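# Move yellow sponge from shelf to desk, reshelve cartons

## Task

A little yellow sponge sits on a shelf, hidden behind some cartons. Get the sponge onto the desk and make sure each carton ends up resting on a shelf. The robot must not tip over or be left leaning, or the task fails. Nothing counts as placed if it stays there only because the robot is holding or propping it when the scene ends.

## Robot and tools

ROBOT. A Hello Robot Stretch 3 with one arm: a two-wheeled base (0.33 m long, 0.34 m wide), a lift that slides up a mast, and a telescoping arm that reaches out to the robot's right side. The gripper moves forward or back only by driving the base. Turning in place pivots about the point between the drive wheels, 0.05 m behind the front edge. With the arm pulled in and the wrist folded, a turn sweeps a circle of radius 0.28 m; an unfolded, level wrist reaches past that circle, so fold before turning near furniture.

FRAMES. Base frame: origin on the floor between the drive wheels, x forward, y left, z up. hand_pose is reported in this frame, at the point where closed fingertips meet; with all wrist joints at zero its x axis is up, y points back along the arm to the mast, z toward the rear. Odometry frame is the base frame where the scene began; heading is positive to the left, -3.142 to 3.142, and wheel slip is counted as travel.

execute_actions. Argument "actions": a list with exactly one action, or empty (empty just reports state and images). Optional "cameras": list from head_camera, nav_camera, wrist_camera, all; omitted, null or ["all"] gives every camera, [] gives none; images come in the order given on the "pictures" line. An action holds "base", "joints" or both, plus optional "contact_limits"; its motions begin together.
- "base" takes one command only, and it is an offset from where the base last reported itself: {"translate_m": d}, metres straight ahead (negative = backward), range -1 to 1; or {"rotate_rad": d}, radians, counter-clockwise positive (left), range -3.2 to 3.2. No sideways motion.
- "joints" is one object of absolute targets keyed by name: lift_m 0 to 1.1 (arm height); arm_m 0 to 0.52 (extension); wrist_yaw_rad -1.345 to 4.42 (0 along the arm, positive toward the front, 3.0 folded over the base); wrist_pitch_rad -1.57 to 0.451 (0 level, negative tips fingers down); wrist_roll_rad -2.911 to 2.911 (0 fingers side by side); gripper_m -0.089 to 0.179 (larger is wider; real fingertip gap is about 0.007 less when nearly shut, 0.025 less when wide, zero under 0.007); head_pan_rad -3.953 to 1.73 (0 forward, positive left, -1.57 along the arm); head_tilt_rad -1.53 to 0.419 (negative looks down). Done tolerances are ±0.004 for lift, arm and gripper, ±0.02 for yaw, roll and head, ±0.05 for pitch.
- "contact_limits": only arm_m, a motor effort percent 1 to 100 at which the arm halts (contact_stop). Smaller is gentler; too small halts at once. It also caps arm holding force until the next action; values above the maximum are clipped.
An unknown key or out-of-range number rejects the whole call with no motion. A joint or base left out of an action may still be driving toward an earlier target without showing it in the status. No action runs over 15 s. If a result reports a stop, any later motion, wait or finished_scene calls in the same reply are skipped.

wait: "seconds" 0 to 10; commands nothing and returns state and images.
zoom_image: "camera" (head_camera, nav_camera, wrist_camera) and "region" [x0, y0, x1, y1] in pixels from the top-left of that camera's newest full image, at most 504 by 504.
finished_scene: "scene" number; closes the scene for good once the last command has been held, and reports success. Replying with no tool call also ends everything.

RESULTS. base_status and joint_status: "done" (for the base, wheels turned the full amount even if slipping), "off_target" (stopped short and may still push), "contact_stop", "time_out", "torque_fault" (the old target is dropped). on_its_own covers things not commanded this call; "held at" is a target, not a position. motor_effort is percent of maximum, positive toward larger joint values, peak in brackets; readings carry fixed bias and noise. Positive wheel effort pushes forward. base_tilt in degrees, forward and right positive, with a constant offset of up to about 4 degrees. turned_by_wheels and turned_by_imu give turning since the last result. lidar_m: 12 sectors of 30 degrees, first straight ahead then counter-clockwise (4th left, 7th behind, 10th right), one plane 0.17 m above the floor, 0.15 to 12 m, "-" for nothing; it misses clear objects, thin legs and tabletops, and the robot can block sectors 5, 6, 9, 10. wrist_depth_mm (45 to 1000) and head_depth_mm (280 to 4000, image sideways) are 7x7 grids of median depth, read from top-left.

CAMERAS. head_camera and nav_camera turn with head_pan_rad and head_tilt_rad; wrist_camera rides on the gripper.

SPEED. The base is fast (0.30 m/s, 1.9 rad/s) only when stowed: lift_m under 0.30, arm_m under 0.03, wrist_yaw_rad over 2.54; otherwise 0.10 m/s and 0.63 rad/s.

GRIPPING. Grip by commanding gripper_m smaller than the object; lower squeezes harder, but too hard triggers a stall guard that eases off, so slippery items may slide. Release by going at least 0.02 above the contact value. Neither the reading nor "done" proves a hold; check images or depth. Send a new value to re-squeeze.

CAUTIONS. The arm and lift stop and go slack when they press firmly; a slack lift can sag under load or be pushed up by closing fingers on a surface. Base, wrist and head never stop on contact. Sustained strain makes a wrist servo shut off, limp, for 10 s. Fold or unfold the wrist only with lift_m 0.32 to 0.95, wrist_pitch_rad -0.4 and roll near 0; once folded, lift may go down to 0.25. With yaw below -0.4, keep pitch at -0.5 or lower. Pushing on something rigid with the gripper above roughly 0.45 m can tip the robot, more so with a raised contact limit or a repeated push; driving while holding or hooking something fixed, or snagging furniture (especially reversing), can also tip it. If tilted, reverse the last move in small steps, free the gripper, and lower lift_m to about 0.2. Loose objects may get nudged occasionally. Avoid drops, slams, knocking cartons off, and hard shoves.

Each tool is called after "Emit:" as name(argument=value, ...) on one line, values as JSON.

## Session

Emit:
execute_actions(actions=[])

Scene clock: 0.00 s.
base_odometry: x=+0.000 y=+0.000 heading=+0.000 (m, m, rad; odometry frame)
turned_by_wheels: +0.000 (rad since the last result)
turned_by_imu: +0.000 (rad since the last result)
base_tilt: forward=+1.2 right=+1.2 (deg)
lidar_m: 2.51 2.16 2.64 1.78 1.47 1.46 1.61 1.83 1.64 1.87 2.31 2.30
head_depth_mm: 2215 2308 2315 2354 2370 2382 2170 / 2301 2471 2477 2523 2521 2559 2183 / 2287 2649 2690 2732 2727 2775 2177 / 2280 2901 2908 2975 2998 2953 2180 / 2263 3097 3203 3294 3305 3146 2210 / 2260 3121 3168 3182 3217 3114 2190 / 2055 2891 2953 2906 2880 2725 2211
base_status: not commanded
joint_positions: lift_m=+0.480 arm_m=+0.001 wrist_yaw_rad=+2.834 wrist_pitch_rad=-0.387 wrist_roll_rad=-0.002 gripper_m=+0.037 head_pan_rad=-0.015 head_tilt_rad=+0.013
joint_status: not commanded
motor_effort: left_wheel=+0 right_wheel=+1 lift_m=+35 arm_m=+0 wrist_yaw_rad=+0 wrist_pitch_rad=+10 wrist_roll_rad=+0 gripper_m=+0 head_pan_rad=-1 head_tilt_rad=+2 (%)
hand_pose: x=+0.0479 y=+0.0718 z=+0.4993 quat_wxyz=(+0.241, +0.705, +0.028, +0.666) (m; base frame)
wrist_depth_mm: - - - - - - - / - - - - - - - / - - - - - - - / - - - - - - - / 911 887 899 916 955 914 934 / 775 - 795 763 789 774 771 / 650 - 649 652 639 661 659
pictures: head_camera (sideways: a quarter turn clockwise sets it upright), nav_camera (sideways: a quarter turn counterclockwise sets it upright), wrist_camera
Images, in order (width x height): head_camera 896x504, nav_camera 672x504, wrist_camera 644x364.

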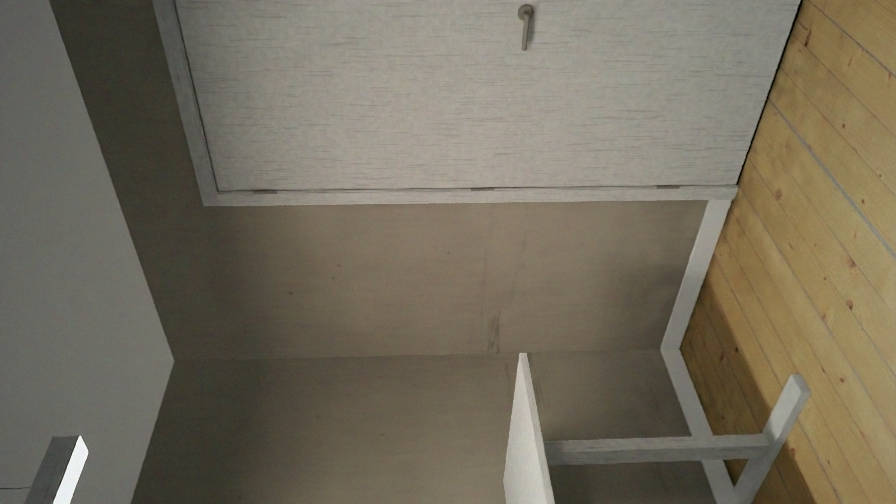

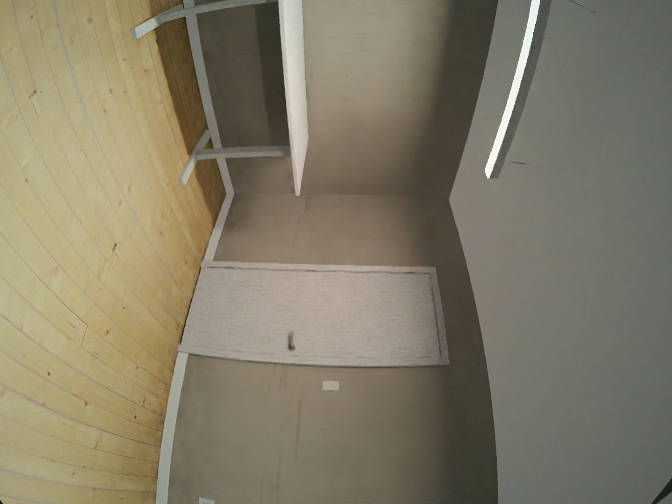

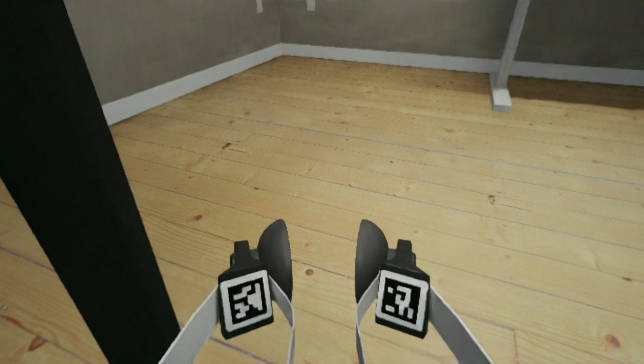

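Emit:
execute_actions(actions=[{"joints":{"head_pan_rad":1.5,"head_tilt_rad":-0.3}}], cameras=["head_camera","nav_camera"])

Emit:
execute_actions(actions=[{"joints":{"head_pan_rad":-1.8,"head_tilt_rad":-0.3}}], cameras=["head_camera","nav_camera"])

Scene clock: 4.90 s.
base_odometry: x=+0.000 y=+0.000 heading=+0.000 (m, m, rad; odometry frame)
turned_by_wheels: +0.000 (rad since the last result)
turned_by_imu: +0.001 (rad since the last result)
base_tilt: forward=+1.1 right=+1.2 (deg)
lidar_m: 2.51 2.16 2.64 1.79 1.46 1.45 1.61 1.83 1.64 1.87 2.30 2.30
head_depth_mm: 2381 2510 2652 2807 2446 1860 1498 / 2501 2674 2811 2988 2436 1855 1488 / 2401 2566 2749 2909 2458 1865 1507 / 2121 2244 2378 2507 2455 1874 1495 / 1888 1997 2070 2206 2263 1878 1495 / 1704 1792 1862 1963 2068 1881 1521 / 1554 1616 1688 1766 1834 1845 1520
base_status: not commanded
joint_positions: lift_m=+0.480 arm_m=+0.001 wrist_yaw_rad=+2.834 wrist_pitch_rad=-0.387 wrist_roll_rad=-0.002 gripper_m=+0.037 head_pan_rad=+1.493 head_tilt_rad=-0.296
joint_status: all done
motor_effort: left_wheel=+0(0) right_wheel=+1(1) lift_m=+36(36) arm_m=+0(0) wrist_yaw_rad=-1(0) wrist_pitch_rad=+9(10) wrist_roll_rad=+0(0) gripper_m=+0(0) head_pan_rad=+4(43) head_tilt_rad=-2(18) (%)
hand_pose: x=+0.0479 y=+0.0718 z=+0.4993 quat_wxyz=(+0.241, +0.705, +0.028, +0.666) (m; base frame)
wrist_depth_mm: - - - - - - - / - - - - - - - / - - - - - - - / - - - - - - - / 927 937 888 918 952 907 923 / 759 - 798 767 790 782 779 / 682 - 649 661 629 659 674
pictures: head_camera (sideways: a quarter turn clockwise sets it upright), nav_camera (sideways: a quarter turn counterclockwise sets it upright)
Images, in order (width x height): head_camera 896x504, nav_camera 672x504.

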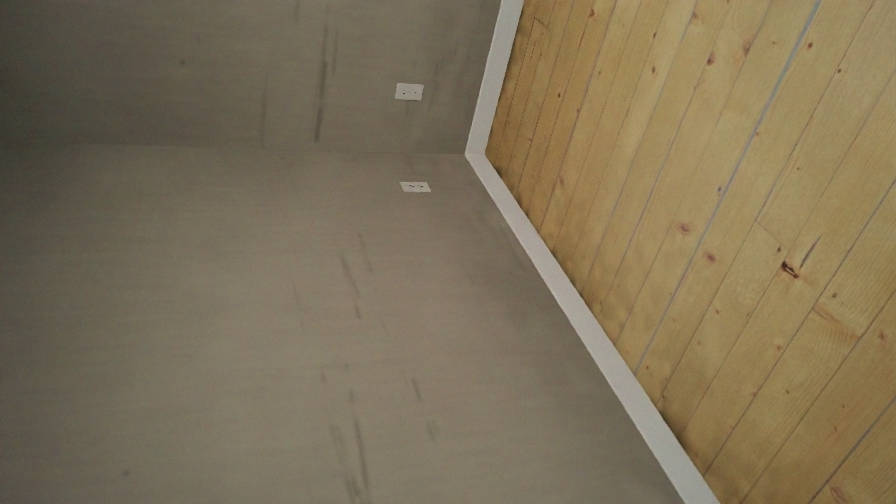

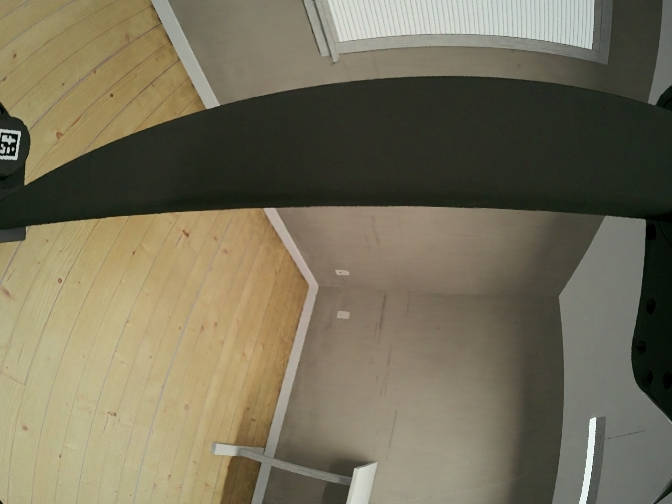

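Scene clock: 7.00 s.
base_odometry: x=+0.000 y=+0.000 heading=+0.000 (m, m, rad; odometry frame)
turned_by_wheels: +0.000 (rad since the last result)
turned_by_imu: +0.001 (rad since the last result)
base_tilt: forward=+1.1 right=+1.1 (deg)
lidar_m: 2.52 2.16 2.63 1.78 1.47 1.45 1.61 1.83 1.64 1.88 2.31 2.30
head_depth_mm: 1838 1905 2039 2149 2247 1845 1490 / 1915 1997 2118 2260 2343 1848 1501 / 1936 2043 2163 2328 2347 1865 1511 / 1686 1822 1937 2050 2181 1866 1500 / 2158 2248 2463 2488 2331 1880 1510 / 2298 2374 2516 2629 2408 1884 1512 / 2149 2180 2291 2463 2490 1876 1512
base_status: not commanded
joint_positions: lift_m=+0.480 arm_m=+0.001 wrist_yaw_rad=+2.834 wrist_pitch_rad=-0.387 wrist_roll_rad=-0.002 gripper_m=+0.037 head_pan_rad=-1.793 head_tilt_rad=-0.296
joint_status: all done
motor_effort: left_wheel=+0(1) right_wheel=+1(1) lift_m=+36(36) arm_m=+0(0) wrist_yaw_rad=+0(0) wrist_pitch_rad=+10(10) wrist_roll_rad=+0(0) gripper_m=+0(0) head_pan_rad=-4(45) head_tilt_rad=-1(0) (%)
hand_pose: x=+0.0479 y=+0.0718 z=+0.4993 quat_wxyz=(+0.241, +0.705, +0.028, +0.666) (m; base frame)
wrist_depth_mm: - - - - - - - / - - - - - - - / - - - - - - - / - - - - - - - / 927 915 926 903 935 894 932 / 766 - 779 776 777 761 777 / 676 - 648 666 645 650 655
pictures: head_camera (sideways: a quarter turn clockwise sets it upright), nav_camera (sideways: a quarter turn counterclockwise sets it upright)
Images, in order (width x height): head_camera 896x504, nav_camera 672x504.

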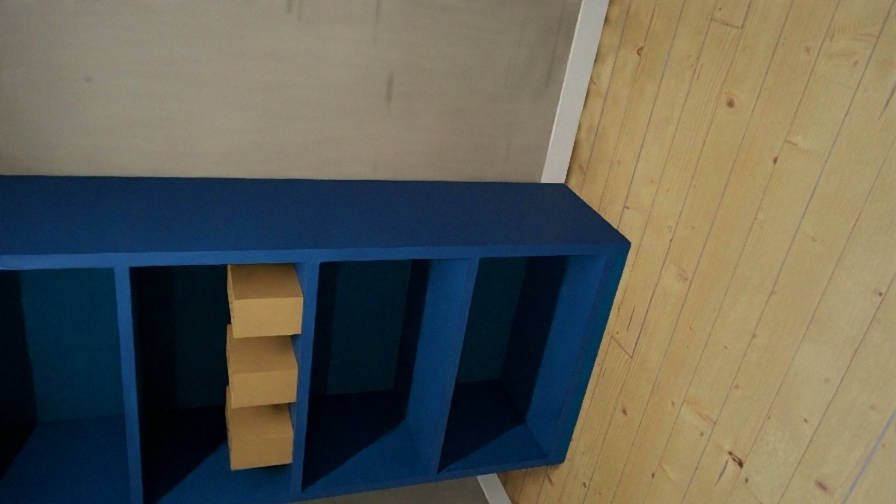

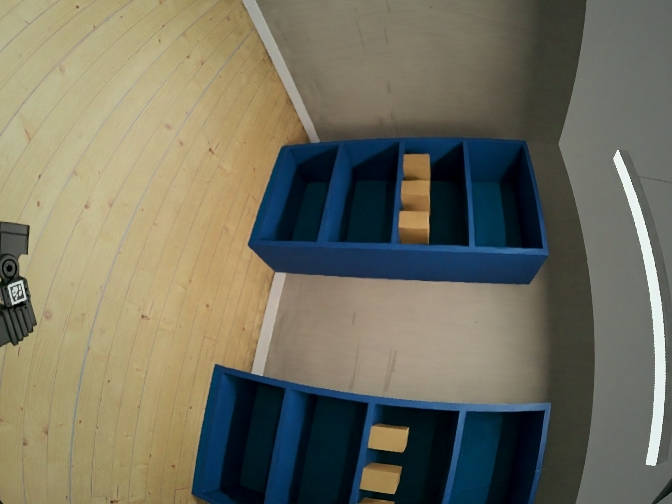

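Emit:
execute_actions(actions=[{"joints":{"lift_m":0.28,"head_pan_rad":0,"head_tilt_rad":-0.3},"base":{"rotate_rad":-2.36}}], cameras=["head_camera","nav_camera"])

Scene clock: 18.53 s.
base_odometry: x=+0.000 y=+0.000 heading=-2.360 (m, m, rad; odometry frame)
turned_by_wheels: -2.360 (rad since the last result)
turned_by_imu: -2.337 (rad since the last result)
base_tilt: forward=+1.2 right=+1.2 (deg)
lidar_m: 1.65 1.88 2.42 2.30 2.34 2.62 2.16 2.27 1.55 1.46 1.49 1.82
head_depth_mm: 1820 1907 1656 1974 2116 1854 1490 / 1795 1929 2010 2110 2286 1854 1497 / 1802 1909 2031 2136 2310 1861 1494 / 1802 1906 1616 2109 2275 1851 1499 / 1761 1880 1993 2129 2261 1869 1518 / 1816 1911 2051 2166 2274 1859 1506 / 1794 1904 2031 2152 2276 1869 1514
base_status: done
joint_positions: lift_m=+0.280 arm_m=+0.001 wrist_yaw_rad=+2.834 wrist_pitch_rad=-0.387 wrist_roll_rad=-0.002 gripper_m=+0.037 head_pan_rad=-0.007 head_tilt_rad=-0.297
joint_status: all done
motor_effort: left_wheel=+1(7) right_wheel=-1(6) lift_m=+22(31) arm_m=-1(0) wrist_yaw_rad=+0(0) wrist_pitch_rad=+10(10) wrist_roll_rad=+1(0) gripper_m=+0(0) head_pan_rad=+3(45) head_tilt_rad=-1(1) (%)
hand_pose: x=+0.0479 y=+0.0717 z=+0.3001 quat_wxyz=(+0.241, +0.705, +0.029, +0.666) (m; base frame)
wrist_depth_mm: - - - - - - - / - - - - - - - / - - - - - - - / - 767 776 759 759 775 777 / 621 629 617 618 640 622 611 / 516 - 538 520 517 505 527 / 445 - - 440 436 446 447
pictures: head_camera (sideways: a quarter turn clockwise sets it upright), nav_camera (sideways: a quarter turn counterclockwise sets it upright)
Images, in order (width x height): head_camera 896x504, nav_camera 672x504.

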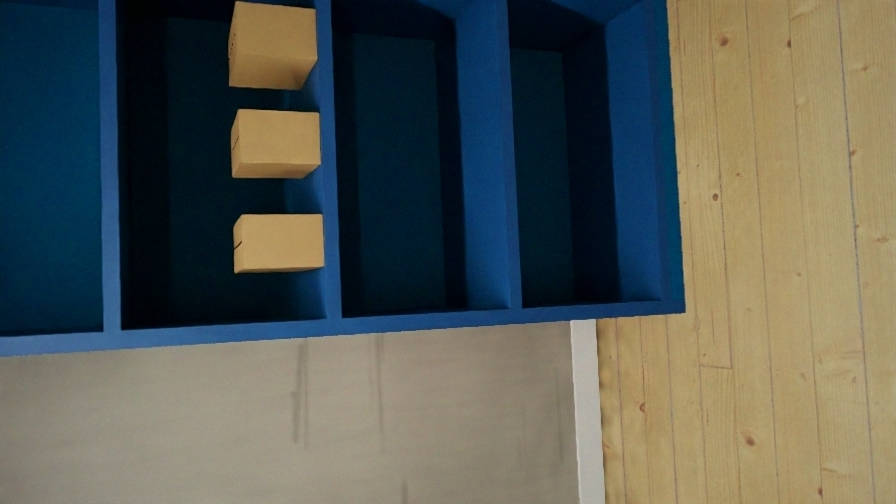

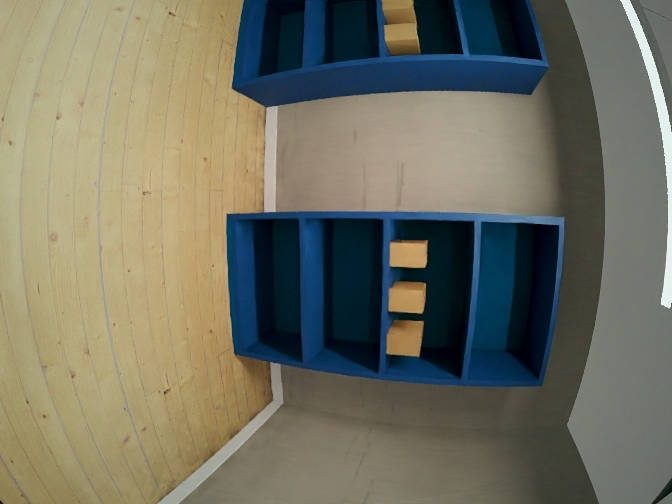

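Emit:
execute_actions(actions=[{"joints":{"head_tilt_rad":-0.45,"head_pan_rad":-0.25},"base":{"translate_m":0.95}}], cameras=["head_camera","nav_camera"])

Scene clock: 27.87 s.
base_odometry: x=-0.674 y=-0.669 heading=-2.360 (m, m, rad; odometry frame)
turned_by_wheels: +0.000 (rad since the last result)
turned_by_imu: +0.007 (rad since the last result)
base_tilt: forward=+1.1 right=+1.0 (deg)
lidar_m: 0.71 0.72 1.21 2.38 2.42 3.10 3.10 2.14 1.46 1.38 1.41 1.00
head_depth_mm: 1079 799 816 1292 1163 1395 1301 / 1076 926 850 1405 1166 1421 1272 / 1042 714 752 1362 1172 1385 1270 / 1019 825 766 1320 1179 1034 1263 / 986 1056 929 1280 1181 1009 1264 / 963 746 682 1235 1185 981 1266 / 937 757 677 1200 1191 954 1096
base_status: done
joint_positions: lift_m=+0.280 arm_m=+0.001 wrist_yaw_rad=+2.834 wrist_pitch_rad=-0.387 wrist_roll_rad=-0.002 gripper_m=+0.037 head_pan_rad=-0.243 head_tilt_rad=-0.445
joint_status: all done
motor_effort: left_wheel=+1(6) right_wheel=+0(6) lift_m=+22(22) arm_m=+0(0) wrist_yaw_rad=+1(0) wrist_pitch_rad=+10(10) wrist_roll_rad=+0(0) gripper_m=+1(0) head_pan_rad=-4(26) head_tilt_rad=-2(12) (%)
hand_pose: x=+0.0479 y=+0.0717 z=+0.3001 quat_wxyz=(+0.241, +0.705, +0.029, +0.666) (m; base frame)
wrist_depth_mm: - - - - - - - / - - - - - - - / - - - - - - 983 / - 782 769 783 763 765 758 / 626 621 622 626 633 615 630 / 519 - 533 512 530 518 523 / 449 - - 450 435 451 447
pictures: head_camera (sideways: a quarter turn clockwise sets it upright), nav_camera (sideways: a quarter turn counterclockwise sets it upright)
Images, in order (width x height): head_camera 896x504, nav_camera 672x504.

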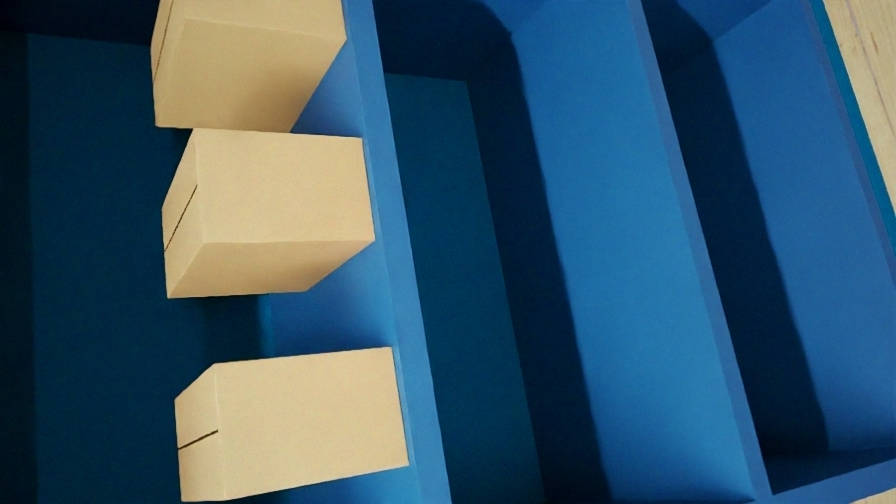

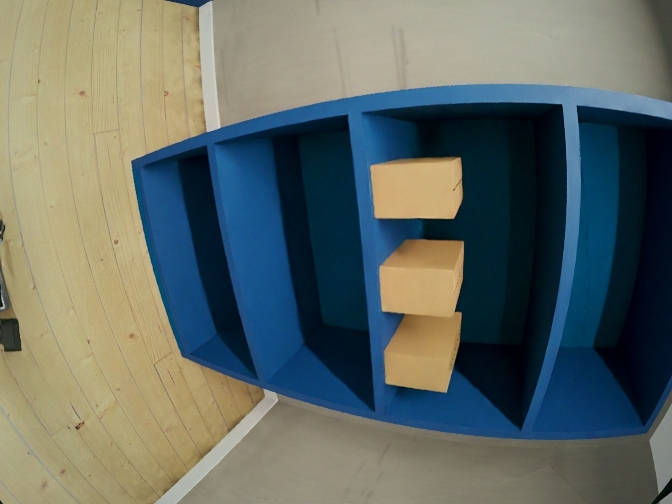

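Emit:
execute_actions(actions=[{"base":{"translate_m":0.13}}], cameras=[])

Emit:
execute_actions(actions=[{"base":{"rotate_rad":1.56},"joints":{"head_pan_rad":-1.9,"head_tilt_rad":-0.4}}], cameras=[])

Emit:
execute_actions(actions=[{"joints":{"lift_m":0.9}}], cameras=[])

Emit:
execute_actions(actions=[{"joints":{"wrist_yaw_rad":0}}])

Scene clock: 37.47 s.
base_odometry: x=-0.766 y=-0.761 heading=-2.360 (m, m, rad; odometry frame)
turned_by_wheels: +0.000 (rad since the last result)
turned_by_imu: +0.002 (rad since the last result)
base_tilt: forward=+1.2 right=+1.2 (deg)
lidar_m: 0.74 0.59 1.14 1.94 2.43 3.13 3.23 2.12 1.46 1.37 0.90 0.93
head_depth_mm: 982 790 772 1211 1160 990 1254 / 950 995 626 682 1162 968 1254 / 921 714 607 655 1172 942 1255 / 895 933 748 689 1175 948 1204 / 875 946 864 628 1180 950 1187 / 849 889 551 599 1148 955 855 / 831 864 533 584 1132 956 838
base_status: done
joint_positions: lift_m=+0.280 arm_m=+0.001 wrist_yaw_rad=+2.834 wrist_pitch_rad=-0.387 wrist_roll_rad=-0.002 gripper_m=+0.037 head_pan_rad=-0.243 head_tilt_rad=-0.445
joint_status: not commanded
motor_effort: left_wheel=+0(8) right_wheel=-1(6) lift_m=+22(22) arm_m=+0(0) wrist_yaw_rad=+0(0) wrist_pitch_rad=+10(10) wrist_roll_rad=+0(0) gripper_m=+1(0) head_pan_rad=-4(4) head_tilt_rad=-2(1) (%)
hand_pose: x=+0.0479 y=+0.0717 z=+0.3001 quat_wxyz=(+0.241, +0.705, +0.029, +0.666) (m; base frame)
wrist_depth_mm: - - - - - - 886 / - - - - - - 882 / - - - - - - 896 / - 779 770 752 775 761 761 / 618 627 615 621 629 620 595 / 516 - 537 526 535 518 517 / 445 - - 440 436 446 447
pictures: none
No camera images: the call's "cameras" was empty. Leave "cameras" out to get every camera's image.

Scene clock: 39.67 s.
base_odometry: x=-0.766 y=-0.761 heading=-0.800 (m, m, rad; odometry frame)
turned_by_wheels: +1.560 (rad since the last result)
turned_by_imu: +1.543 (rad since the last result)
base_tilt: forward=+1.2 right=+1.1 (deg)
lidar_m: 1.95 2.42 3.06 3.21 2.17 1.46 1.37 0.91 0.91 0.85 0.59 1.14
head_depth_mm: 947 942 713 1060 1140 1033 1252 / 1015 1057 805 784 1223 996 1289 / 977 1038 636 687 1240 979 1266 / 940 986 613 662 1236 979 1235 / 906 957 758 679 1194 986 880 / 877 934 974 617 1160 988 840 / 841 892 544 581 1128 988 821
base_status: done
joint_positions: lift_m=+0.280 arm_m=+0.001 wrist_yaw_rad=+2.834 wrist_pitch_rad=-0.387 wrist_roll_rad=-0.002 gripper_m=+0.037 head_pan_rad=-1.893 head_tilt_rad=-0.408
joint_status: all done
motor_effort: left_wheel=-1(7) right_wheel=+3(11) lift_m=+22(22) arm_m=-1(1) wrist_yaw_rad=+0(0) wrist_pitch_rad=+10(10) wrist_roll_rad=+1(0) gripper_m=+1(0) head_pan_rad=-3(45) head_tilt_rad=+3(8) (%)
hand_pose: x=+0.0479 y=+0.0717 z=+0.3001 quat_wxyz=(+0.241, +0.705, +0.029, +0.666) (m; base frame)
wrist_depth_mm: - - - - - - - / - - - - - - - / - - - - - - - / - 756 769 778 782 767 754 / 613 619 618 617 636 627 615 / 520 - 543 513 522 520 513 / 449 - - 449 434 444 446
pictures: none
No camera images: the call's "cameras" was empty. Leave "cameras" out to get every camera's image.

Scene clock: 46.13 s.
base_odometry: x=-0.766 y=-0.761 heading=-0.800 (m, m, rad; odometry frame)
turned_by_wheels: +0.000 (rad since the last result)
turned_by_imu: +0.002 (rad since the last result)
base_tilt: forward=+1.2 right=+1.0 (deg)
lidar_m: 1.95 2.42 3.07 3.23 2.17 1.46 1.37 0.90 0.91 0.85 0.59 1.14
head_depth_mm: 951 936 715 1066 1139 1034 - / 1016 1055 807 785 1223 1003 - / 973 1039 636 688 1230 975 - / 940 985 612 660 1240 982 879 / 904 953 760 680 1197 987 881 / 876 938 976 618 1158 987 837 / 843 893 545 582 1127 989 830
base_status: not commanded
joint_positions: lift_m=+0.900 arm_m=+0.001 wrist_yaw_rad=+2.834 wrist_pitch_rad=-0.387 wrist_roll_rad=-0.002 gripper_m=+0.037 head_pan_rad=-1.893 head_tilt_rad=-0.408
joint_status: all done
motor_effort: left_wheel=-2(1) right_wheel=+3(2) lift_m=+49(52) arm_m=+0(0) wrist_yaw_rad=+0(1) wrist_pitch_rad=+10(10) wrist_roll_rad=+0(0) gripper_m=+0(0) head_pan_rad=-4(4) head_tilt_rad=+3(3) (%)
hand_pose: x=+0.0479 y=+0.0717 z=+0.9191 quat_wxyz=(+0.241, +0.705, +0.029, +0.666) (m; base frame)
wrist_depth_mm: - - - - - - - / - - - - - - - / - - - - - - - / - - - - - - - / - - - - - - - / - - - - - - - / - - - - - - -
pictures: none
No camera images: the call's "cameras" was empty. Leave "cameras" out to get every camera's image.

Scene clock: 48.57 s.
base_odometry: x=-0.766 y=-0.761 heading=-0.800 (m, m, rad; odometry frame)
turned_by_wheels: +0.000 (rad since the last result)
turned_by_imu: +0.001 (rad since the last result)
base_tilt: forward=+1.1 right=+1.1 (deg)
lidar_m: 1.95 2.42 3.05 3.23 2.17 1.46 1.37 0.91 0.91 0.85 0.59 1.14
head_depth_mm: 947 938 715 1071 1142 1032 - / 1018 1055 802 785 1222 1006 - / 973 1033 636 688 1230 980 - / 936 981 613 660 1239 983 877 / 904 956 759 678 1204 1016 - / 875 936 971 616 1163 1013 - / 846 894 544 582 1119 990 820
base_status: not commanded
joint_positions: lift_m=+0.900 arm_m=+0.001 wrist_yaw_rad=+0.003 wrist_pitch_rad=-0.387 wrist_roll_rad=-0.002 gripper_m=+0.037 head_pan_rad=-1.893 head_tilt_rad=-0.408
joint_status: all done
motor_effort: left_wheel=-1(2) right_wheel=+3(2) lift_m=+49(49) arm_m=-1(1) wrist_yaw_rad=-3(3) wrist_pitch_rad=+10(10) wrist_roll_rad=+0(0) gripper_m=+0(1) head_pan_rad=-3(4) head_tilt_rad=+3(2) (%)
hand_pose: x=-0.0208 y=-0.3739 z=+0.9191 quat_wxyz=(+0.695, +0.138, -0.693, -0.135) (m; base frame)
wrist_depth_mm: 283 293 296 305 315 315 324 / 698 359 723 766 781 794 730 / 770 382 790 855 864 895 744 / 854 379 842 897 888 919 743 / 953 447 727 755 766 749 721 / - 486 616 622 636 631 617 / - - 537 569 971 567 703
pictures: head_camera (sideways: a quarter turn clockwise sets it upright), nav_camera (sideways: a quarter turn counterclockwise sets it upright), wrist_camera
Images, in order (width x height): head_camera 896x504, nav_camera 672x504, wrist_camera 644x364.

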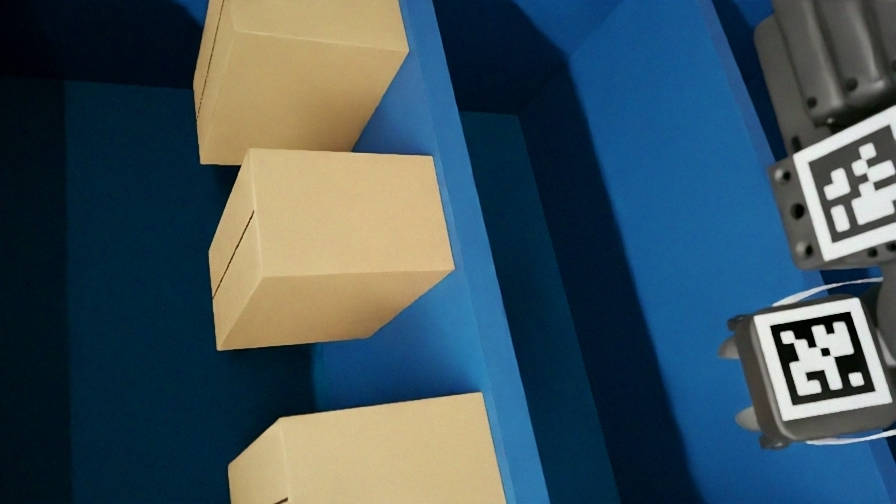

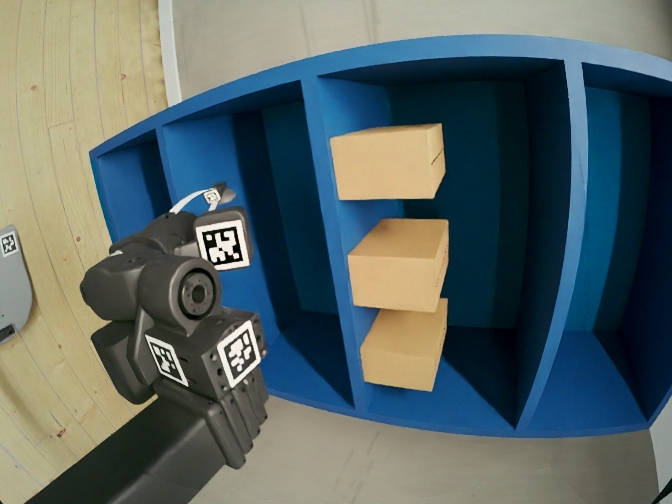

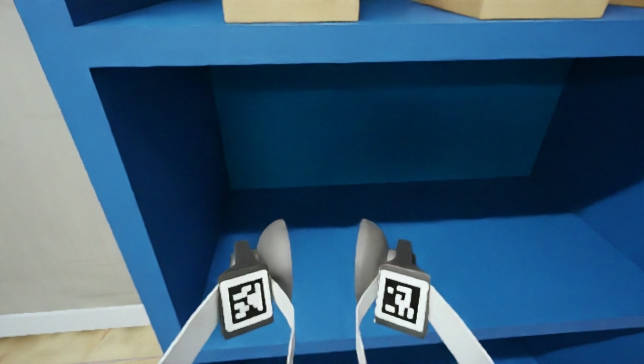

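Emit:
execute_actions(actions=[{"joints":{"lift_m":1.05,"wrist_pitch_rad":0},"base":{"translate_m":-0.1}}], cameras=["wrist_camera","head_camera"])

Scene clock: 57.07 s.
base_odometry: x=-0.836 y=-0.689 heading=-0.800 (m, m, rad; odometry frame)
turned_by_wheels: +0.000 (rad since the last result)
turned_by_imu: +0.001 (rad since the last result)
base_tilt: forward=+1.4 right=+1.2 (deg)
lidar_m: 2.04 2.52 3.17 3.68 2.00 1.36 1.27 1.29 0.84 1.03 0.63 1.24
head_depth_mm: 814 836 - - - - - / 931 942 - - - - - / 983 1032 - - - - - / 946 1006 - - - - - / 912 971 590 - - - - / 882 925 579 - - - - / 856 905 962 - - 964 821
base_status: done
joint_positions: lift_m=+1.050 arm_m=+0.001 wrist_yaw_rad=+0.003 wrist_pitch_rad=-0.023 wrist_roll_rad=-0.002 gripper_m=+0.037 head_pan_rad=-1.893 head_tilt_rad=-0.408
joint_status: all done
motor_effort: left_wheel=-1(5) right_wheel=+3(3) lift_m=+49(51) arm_m=-1(1) wrist_yaw_rad=-2(2) wrist_pitch_rad=+14(19) wrist_roll_rad=+0(1) gripper_m=+0(0) head_pan_rad=-4(4) head_tilt_rad=+2(3) (%)
hand_pose: x=-0.0208 y=-0.4013 z=+1.1582 quat_wxyz=(+0.708, +0.009, -0.706, -0.008) (m; base frame)
wrist_depth_mm: 400 610 722 727 747 750 624 / 397 615 732 755 795 787 613 / 393 604 767 775 806 792 603 / 394 482 354 800 373 488 396 / 389 475 365 613 377 494 399 / 390 413 370 461 396 439 417 / 361 368 376 380 917 405 586
pictures: head_camera (sideways: a quarter turn clockwise sets it upright), wrist_camera
Images, in order (width x height): head_camera 896x504, wrist_camera 644x364.

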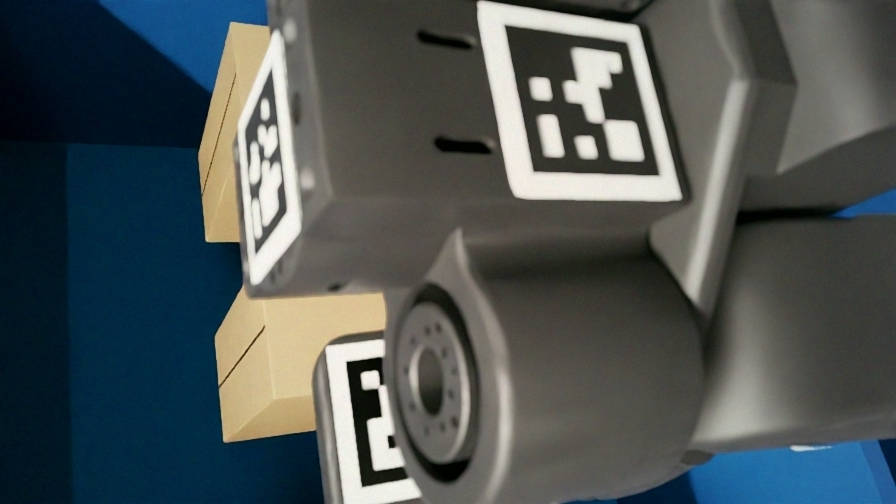

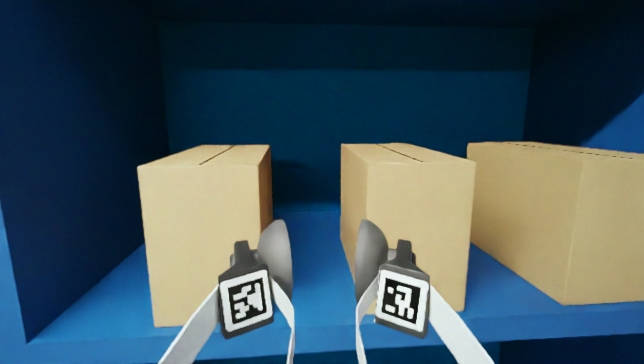

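Emit:
execute_actions(actions=[{"joints":{"lift_m":1.1,"arm_m":0.14,"gripper_m":0.0}}], cameras=["wrist_camera","nav_camera"])

Scene clock: 66.17 s.
base_odometry: x=-0.836 y=-0.689 heading=-0.800 (m, m, rad; odometry frame)
turned_by_wheels: +0.000 (rad since the last result)
turned_by_imu: +0.001 (rad since the last result)
base_tilt: forward=+1.2 right=+1.0 (deg)
lidar_m: 2.04 2.52 3.17 3.69 2.01 1.36 1.27 1.29 0.84 1.03 0.63 1.24
head_depth_mm: - - 733 909 1012 1033 1202 / - - 682 734 1157 1003 1272 / - 743 711 747 1228 980 1289 / - 1007 - 676 1235 981 1237 / - - - 644 1208 986 881 / - - - 624 1173 987 860 / 840 - - 650 1128 993 818
base_status: not commanded
joint_positions: lift_m=+1.100 arm_m=+0.140 wrist_yaw_rad=+0.002 wrist_pitch_rad=-0.023 wrist_roll_rad=-0.002 gripper_m=+0.000 head_pan_rad=-1.893 head_tilt_rad=-0.408
joint_status: all done
motor_effort: left_wheel=-1(1) right_wheel=+3(3) lift_m=+49(53) arm_m=+6(8) wrist_yaw_rad=-2(3) wrist_pitch_rad=+14(14) wrist_roll_rad=+0(0) gripper_m=-3(80) head_pan_rad=-3(4) head_tilt_rad=+3(2) (%)
hand_pose: x=-0.0210 y=-0.5402 z=+1.2083 quat_wxyz=(+0.708, +0.009, -0.706, -0.008) (m; base frame)
wrist_depth_mm: 418 566 559 563 559 561 563 / 414 603 625 629 656 657 609 / 412 608 642 650 673 684 616 / 417 581 656 659 670 700 565 / 393 290 336 683 289 316 348 / 220 223 231 - 242 244 351 / 226 230 236 418 251 254 352
pictures: nav_camera (sideways: a quarter turn counterclockwise sets it upright), wrist_camera
Images, in order (width x height): nav_camera 672x504, wrist_camera 644x364.

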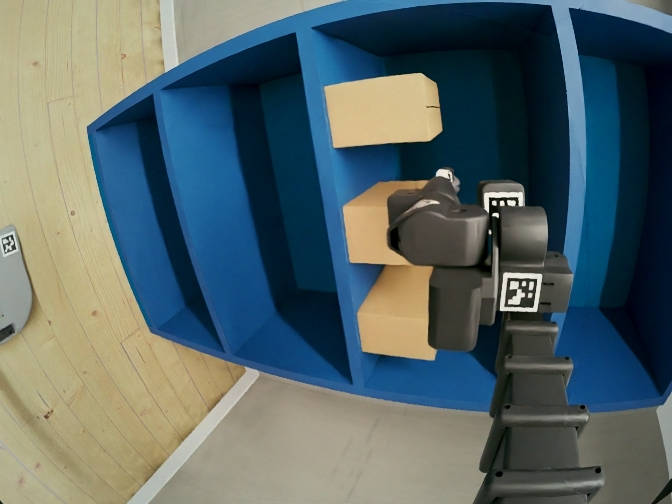

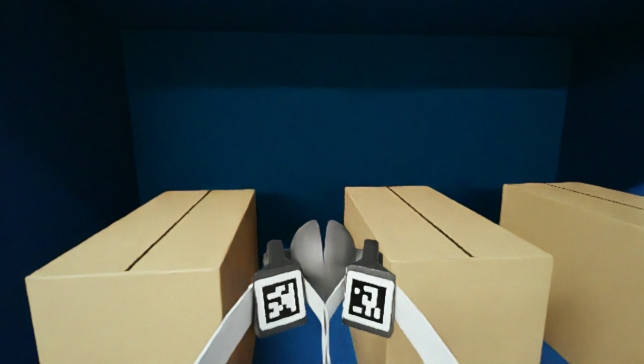

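Emit:
execute_actions(actions=[{"joints":{"arm_m":0.34},"contact_limits":{"arm_m":25}}], cameras=["wrist_camera","nav_camera"])

Scene clock: 72.23 s.
base_odometry: x=-0.836 y=-0.689 heading=-0.800 (m, m, rad; odometry frame)
turned_by_wheels: +0.000 (rad since the last result)
turned_by_imu: +0.001 (rad since the last result)
base_tilt: forward=+1.3 right=+1.1 (deg)
lidar_m: 2.04 2.52 3.19 3.69 2.01 1.36 1.27 1.29 0.84 1.03 0.63 1.24
head_depth_mm: - - 732 912 1010 1034 1192 / - - 680 736 1146 1004 1277 / - 769 753 749 1234 979 1291 / - 1023 843 678 1244 982 1236 / 895 968 592 640 1208 985 884 / 865 - 595 638 1176 987 856 / 842 - 949 687 1137 991 821
base_status: not commanded
joint_positions: lift_m=+1.100 arm_m=+0.340 wrist_yaw_rad=+0.001 wrist_pitch_rad=-0.023 wrist_roll_rad=-0.002 gripper_m=+0.000 head_pan_rad=-1.893 head_tilt_rad=-0.408
joint_status: all done
motor_effort: left_wheel=-1(1) right_wheel=+3(3) lift_m=+49(49) arm_m=+5(7) wrist_yaw_rad=-2(1) wrist_pitch_rad=+14(14) wrist_roll_rad=+0(0) gripper_m=-2(3) head_pan_rad=-4(4) head_tilt_rad=+3(3) (%)
contact_limits: arm_m 25 (drawing in: default 30, maximum 49; extending or still: default 41, maximum 67)
hand_pose: x=-0.0211 y=-0.7402 z=+1.2083 quat_wxyz=(+0.708, +0.009, -0.706, -0.008) (m; base frame)
wrist_depth_mm: 403 408 421 428 439 449 451 / 414 415 430 438 452 459 473 / 420 423 446 454 468 481 483 / 432 440 453 467 475 485 498 / 428 453 468 483 485 496 526 / 202 202 470 - 201 201 299 / 155 166 391 411 162 154 154
pictures: nav_camera (sideways: a quarter turn counterclockwise sets it upright), wrist_camera
Images, in order (width x height): nav_camera 672x504, wrist_camera 644x364.

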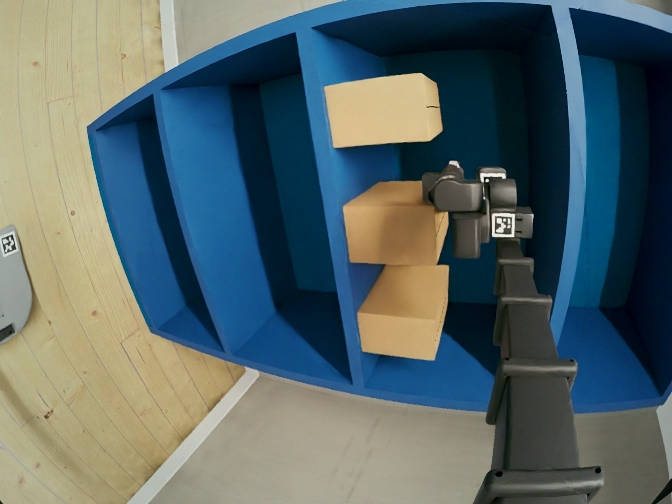

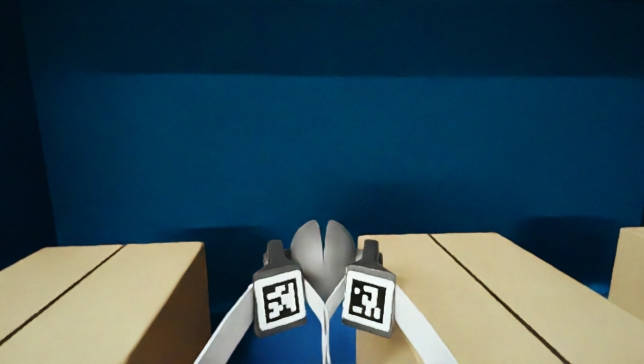

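Emit:
execute_actions(actions=[{"base":{"translate_m":0.025}}], cameras=[])

Emit:
execute_actions(actions=[{"joints":{"arm_m":0.46,"wrist_pitch_rad":-0.3},"contact_limits":{"arm_m":20}}], cameras=["wrist_camera","nav_camera"])

Scene clock: 87.23 s.
base_odometry: x=-0.819 y=-0.707 heading=-0.800 (m, m, rad; odometry frame)
turned_by_wheels: +0.000 (rad since the last result)
turned_by_imu: +0.001 (rad since the last result)
base_tilt: forward=+1.1 right=+1.2 (deg)
lidar_m: 2.02 2.50 3.16 3.22 2.05 1.38 1.29 1.31 0.86 1.03 0.62 1.21
head_depth_mm: - - 711 950 1046 1032 1210 / - - 694 745 1180 1005 1285 / - 801 805 746 1230 977 1263 / - 1024 620 665 1231 981 1241 / 892 960 592 640 1202 979 882 / 861 - 719 680 1169 991 858 / 838 - 946 654 1127 988 820
base_status: done
joint_positions: lift_m=+1.100 arm_m=+0.340 wrist_yaw_rad=+0.001 wrist_pitch_rad=-0.023 wrist_roll_rad=-0.002 gripper_m=+0.000 head_pan_rad=-1.893 head_tilt_rad=-0.408
joint_status: not commanded
motor_effort: left_wheel=-1(3) right_wheel=+3(7) lift_m=+48(49) arm_m=+5(5) wrist_yaw_rad=-1(1) wrist_pitch_rad=+14(14) wrist_roll_rad=+0(0) gripper_m=-3(2) head_pan_rad=-4(3) head_tilt_rad=+3(3) (%)
hand_pose: x=-0.0211 y=-0.7402 z=+1.2083 quat_wxyz=(+0.708, +0.009, -0.706, -0.008) (m; base frame)
wrist_depth_mm: 395 405 416 422 433 442 451 / 404 411 427 432 444 460 469 / 409 429 434 446 459 472 486 / 402 442 451 459 471 483 502 / 390 449 463 473 481 287 511 / 202 201 222 - 212 201 202 / 156 155 199 425 220 154 154
pictures: none
No camera images: the call's "cameras" was empty. Leave "cameras" out to get every camera's image.

Scene clock: 89.37 s.
base_odometry: x=-0.819 y=-0.707 heading=-0.800 (m, m, rad; odometry frame)
turned_by_wheels: +0.000 (rad since the last result)
turned_by_imu: +0.001 (rad since the last result)
base_tilt: forward=+1.2 right=+1.1 (deg)
lidar_m: 2.02 2.50 3.15 3.20 2.05 1.38 1.30 1.31 0.85 1.03 0.62 1.21
head_depth_mm: - - 707 949 1051 1028 1201 / - 689 693 744 1184 1007 1291 / - 766 805 745 1228 981 1264 / - 1024 621 667 1229 982 1233 / 891 956 592 641 1202 985 880 / 868 726 738 680 1166 986 859 / 840 - 953 654 1127 989 819
base_status: not commanded
joint_positions: lift_m=+1.100 arm_m=+0.460 wrist_yaw_rad=+0.001 wrist_pitch_rad=-0.315 wrist_roll_rad=-0.002 gripper_m=+0.000 head_pan_rad=-1.893 head_tilt_rad=-0.408
joint_status: all done
motor_effort: left_wheel=-1(1) right_wheel=+2(3) lift_m=+48(49) arm_m=+6(4) wrist_yaw_rad=-1(2) wrist_pitch_rad=+9(12) wrist_roll_rad=+1(0) gripper_m=-2(2) head_pan_rad=-4(4) head_tilt_rad=+3(3) (%)
contact_limits: arm_m 20 (drawing in: default 30, maximum 49; extending or still: default 41, maximum 67)
hand_pose: x=-0.0212 y=-0.8407 z=+1.1359 quat_wxyz=(+0.699, +0.112, -0.697, -0.111) (m; base frame)
wrist_depth_mm: 282 286 292 300 304 314 317 / 300 306 314 321 328 336 344 / 321 326 334 347 352 365 376 / 332 337 363 372 377 144 144 / 111 126 385 394 376 117 111 / 93 123 336 - 174 106 91 / 89 122 274 276 200 107 80
pictures: nav_camera (sideways: a quarter turn counterclockwise sets it upright), wrist_camera
Images, in order (width x height): nav_camera 672x504, wrist_camera 644x364.

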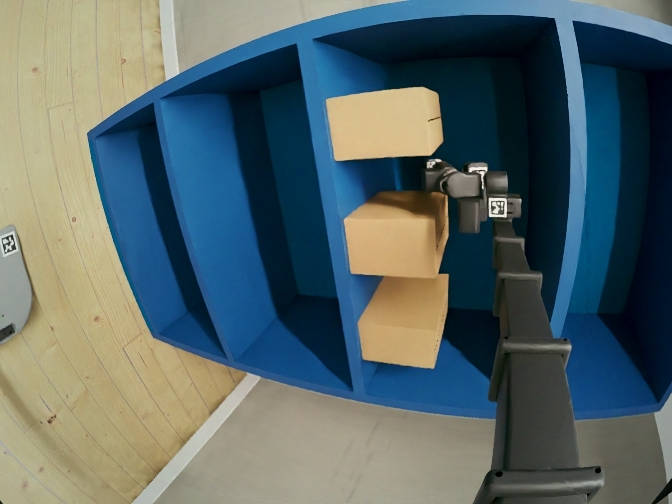

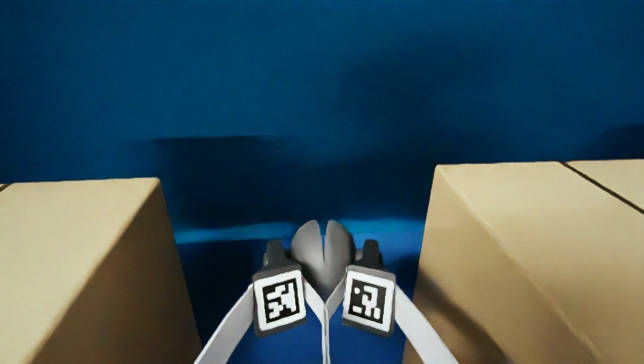

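Wrist clears the cartons. Extend fully and pitch further.

Emit:
execute_actions(actions=[{"joints":{"arm_m":0.52,"wrist_pitch_rad":-0.75},"contact_limits":{"arm_m":20}}], cameras=["wrist_camera"])

Scene clock: 93.10 s.
base_odometry: x=-0.819 y=-0.707 heading=-0.800 (m, m, rad; odometry frame)
turned_by_wheels: +0.000 (rad since the last result)
turned_by_imu: +0.001 (rad since the last result)
base_tilt: forward=+1.2 right=+1.2 (deg)
lidar_m: 2.02 2.50 3.16 3.23 2.05 1.39 1.29 1.31 0.86 1.03 0.62 1.21
head_depth_mm: - - 710 952 1051 1032 1206 / - 691 692 745 1180 1005 1286 / - 794 805 747 1232 977 1266 / - 1025 620 665 1233 980 1236 / 888 957 592 641 1196 984 880 / 867 738 717 680 1177 983 858 / 838 - 939 655 1126 989 819
base_status: not commanded
joint_positions: lift_m=+1.100 arm_m=+0.520 wrist_yaw_rad=+0.001 wrist_pitch_rad=-0.759 wrist_roll_rad=-0.002 gripper_m=+0.000 head_pan_rad=-1.893 head_tilt_rad=-0.408
joint_status: all done
motor_effort: left_wheel=-1(1) right_wheel=+3(3) lift_m=+48(49) arm_m=+6(6) wrist_yaw_rad=-1(0) wrist_pitch_rad=+6(10) wrist_roll_rad=+0(0) gripper_m=-2(3) head_pan_rad=-4(3) head_tilt_rad=+4(3) (%)
contact_limits: arm_m 20 (drawing in: default 30, maximum 49; extending or still: default 41, maximum 67)
hand_pose: x=-0.0213 y=-0.8339 z=+1.0444 quat_wxyz=(+0.658, +0.263, -0.655, -0.262) (m; base frame)
wrist_depth_mm: 268 275 281 289 296 286 67 / 297 304 313 315 320 98 67 / 99 278 279 279 282 99 68 / 98 133 247 249 243 100 69 / 96 129 222 228 191 102 69 / 94 127 202 - 173 103 70 / 92 124 182 185 180 104 70
pictures: wrist_camera
Images, in order (width x height): wrist_camera 644x364.

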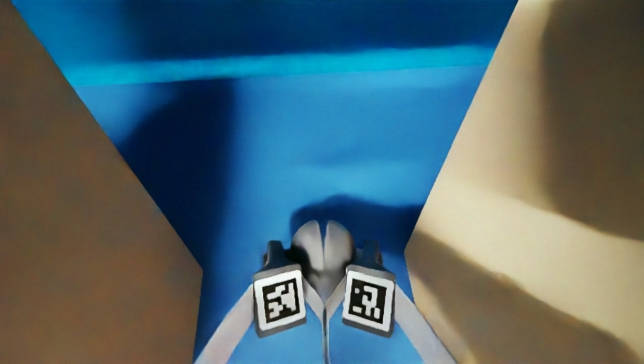

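Emit:
execute_actions(actions=[{"joints":{"wrist_pitch_rad":-0.4}}], cameras=["wrist_camera"])

Scene clock: 98.07 s.
base_odometry: x=-0.819 y=-0.707 heading=-0.800 (m, m, rad; odometry frame)
turned_by_wheels: +0.000 (rad since the last result)
turned_by_imu: +0.001 (rad since the last result)
base_tilt: forward=+1.2 right=+1.1 (deg)
lidar_m: 2.02 2.50 3.15 3.22 2.05 1.39 1.29 1.32 0.86 1.03 0.62 1.21
head_depth_mm: - - 711 951 1055 1033 1210 / - 689 693 742 1184 1005 1286 / - 794 804 745 1233 979 1260 / - 1026 619 666 1229 980 1234 / 889 956 591 642 1198 986 880 / 865 738 736 682 1163 989 858 / 838 - 959 653 1131 991 819
base_status: not commanded
joint_positions: lift_m=+1.100 arm_m=+0.520 wrist_yaw_rad=+0.001 wrist_pitch_rad=-0.422 wrist_roll_rad=-0.002 gripper_m=+0.000 head_pan_rad=-1.893 head_tilt_rad=-0.408
joint_status: all done
motor_effort: left_wheel=-2(2) right_wheel=+3(3) lift_m=+48(49) arm_m=+6(6) wrist_yaw_rad=-2(1) wrist_pitch_rad=+13(16) wrist_roll_rad=+0(0) gripper_m=-2(2) head_pan_rad=-4(4) head_tilt_rad=+4(2) (%)
hand_pose: x=-0.0212 y=-0.8885 z=+1.1113 quat_wxyz=(+0.693, +0.149, -0.690, -0.148) (m; base frame)
wrist_depth_mm: 232 239 242 249 254 259 266 / 252 256 262 267 277 282 291 / 274 277 290 294 304 311 321 / 299 306 314 324 335 333 99 / 321 330 336 345 342 99 81 / 99 287 290 - 289 100 71 / 98 242 250 247 242 100 68
pictures: wrist_camera
Images, in order (width x height): wrist_camera 644x364.

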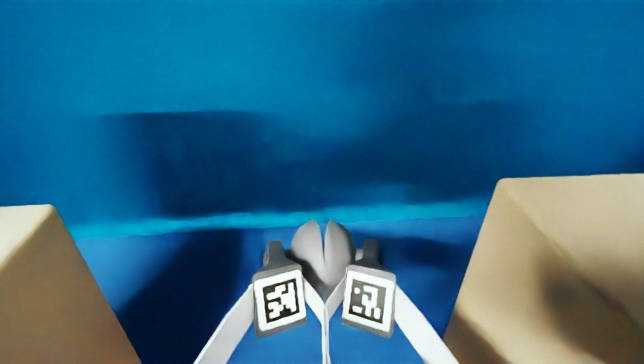

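Emit:
execute_actions(actions=[{"joints":{"wrist_pitch_rad":0.0,"arm_m":0.0,"head_pan_rad":-1.0}}], cameras=[])

Emit:
execute_actions(actions=[{"base":{"translate_m":1.0}}])

Scene clock: 108.80 s.
base_odometry: x=-0.819 y=-0.707 heading=-0.800 (m, m, rad; odometry frame)
turned_by_wheels: +0.000 (rad since the last result)
turned_by_imu: +0.002 (rad since the last result)
base_tilt: forward=+1.3 right=+0.9 (deg)
lidar_m: 2.02 2.50 3.15 3.24 2.05 1.39 1.30 1.32 0.86 1.03 0.62 1.21
head_depth_mm: 700 809 883 665 1133 971 829 / 523 581 655 661 876 928 875 / 943 1013 605 658 733 824 946 / 1001 1079 1172 1287 1422 1550 1370 / 1050 1137 1240 1368 1525 1618 1382 / 1102 1205 1315 1464 1648 1669 1384 / 1156 1274 1374 1478 1573 1601 1388
base_status: not commanded
joint_positions: lift_m=+1.100 arm_m=+0.001 wrist_yaw_rad=+0.001 wrist_pitch_rad=-0.024 wrist_roll_rad=-0.002 gripper_m=+0.000 head_pan_rad=-1.007 head_tilt_rad=-0.408
joint_status: all done
motor_effort: left_wheel=-1(1) right_wheel=+3(3) lift_m=+49(49) arm_m=-6(1) wrist_yaw_rad=+0(2) wrist_pitch_rad=+15(17) wrist_roll_rad=+1(0) gripper_m=-2(2) head_pan_rad=+4(46) head_tilt_rad=+3(3) (%)
hand_pose: x=-0.0211 y=-0.4017 z=+1.2081 quat_wxyz=(+0.708, +0.009, -0.706, -0.008) (m; base frame)
wrist_depth_mm: 362 515 565 561 570 567 567 / 362 559 742 752 782 772 644 / 357 558 747 772 799 823 659 / 356 553 517 775 511 601 517 / 356 507 361 775 379 492 407 / 355 503 366 - 390 503 414 / 358 438 382 414 401 417 424
pictures: none
No camera images: the call's "cameras" was empty. Leave "cameras" out to get every camera's image.

Scene clock: 120.20 s.
base_odometry: x=-0.122 y=-1.425 heading=-0.800 (m, m, rad; odometry frame)
turned_by_wheels: +0.000 (rad since the last result)
turned_by_imu: +0.007 (rad since the last result)
base_tilt: forward=+1.2 right=+1.0 (deg)
lidar_m: 1.47 1.49 1.92 3.39 3.35 2.44 2.28 0.89 0.97 0.49 0.49 1.06
head_depth_mm: 776 826 828 485 526 595 926 / 812 861 720 670 1103 974 773 / 851 894 555 584 1146 977 808 / 891 951 541 583 1188 980 858 / 934 998 578 623 1231 981 1212 / 982 1034 690 691 1242 986 1266 / 1040 1098 641 705 1249 1019 1300
base_status: done
joint_positions: lift_m=+1.100 arm_m=+0.001 wrist_yaw_rad=+0.001 wrist_pitch_rad=-0.024 wrist_roll_rad=-0.002 gripper_m=+0.000 head_pan_rad=-1.007 head_tilt_rad=-0.408
joint_status: not commanded
motor_effort: left_wheel=-2(1) right_wheel=+2(7) lift_m=+49(49) arm_m=-6(5) wrist_yaw_rad=-1(1) wrist_pitch_rad=+15(14) wrist_roll_rad=+1(0) gripper_m=-3(2) head_pan_rad=+3(3) head_tilt_rad=+3(3) (%)
hand_pose: x=-0.0211 y=-0.4017 z=+1.2081 quat_wxyz=(+0.708, +0.009, -0.706, -0.008) (m; base frame)
wrist_depth_mm: 213 253 618 671 673 699 699 / 423 252 608 673 703 719 714 / 637 248 613 690 718 731 747 / 453 249 595 716 738 751 770 / 360 245 594 743 763 780 781 / 367 247 480 - 796 823 809 / 382 255 484 782 799 816 777
pictures: head_camera (sideways: a quarter turn clockwise sets it upright), nav_camera (sideways: a quarter turn counterclockwise sets it upright), wrist_camera
Images, in order (width x height): head_camera 896x504, nav_camera 672x504, wrist_camera 644x364.

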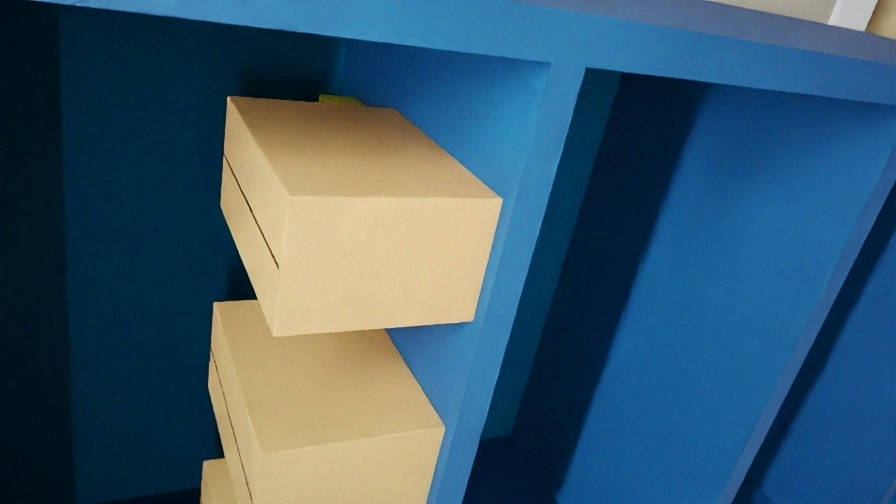

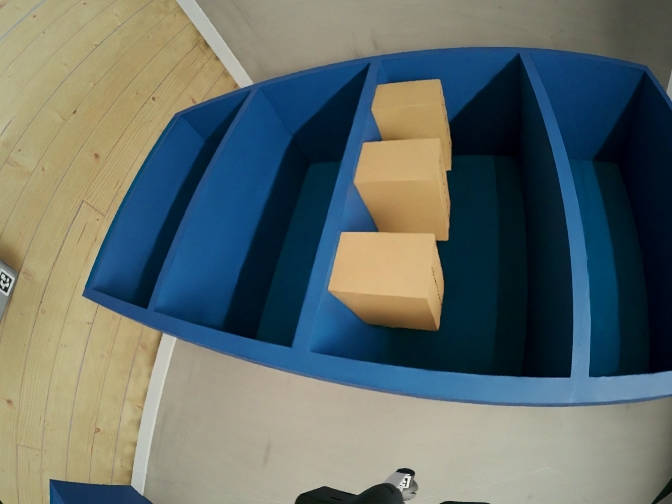

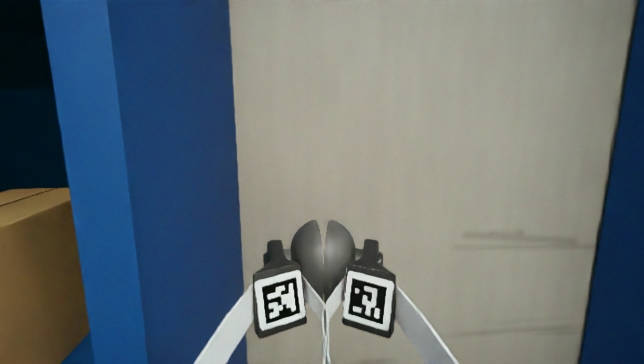

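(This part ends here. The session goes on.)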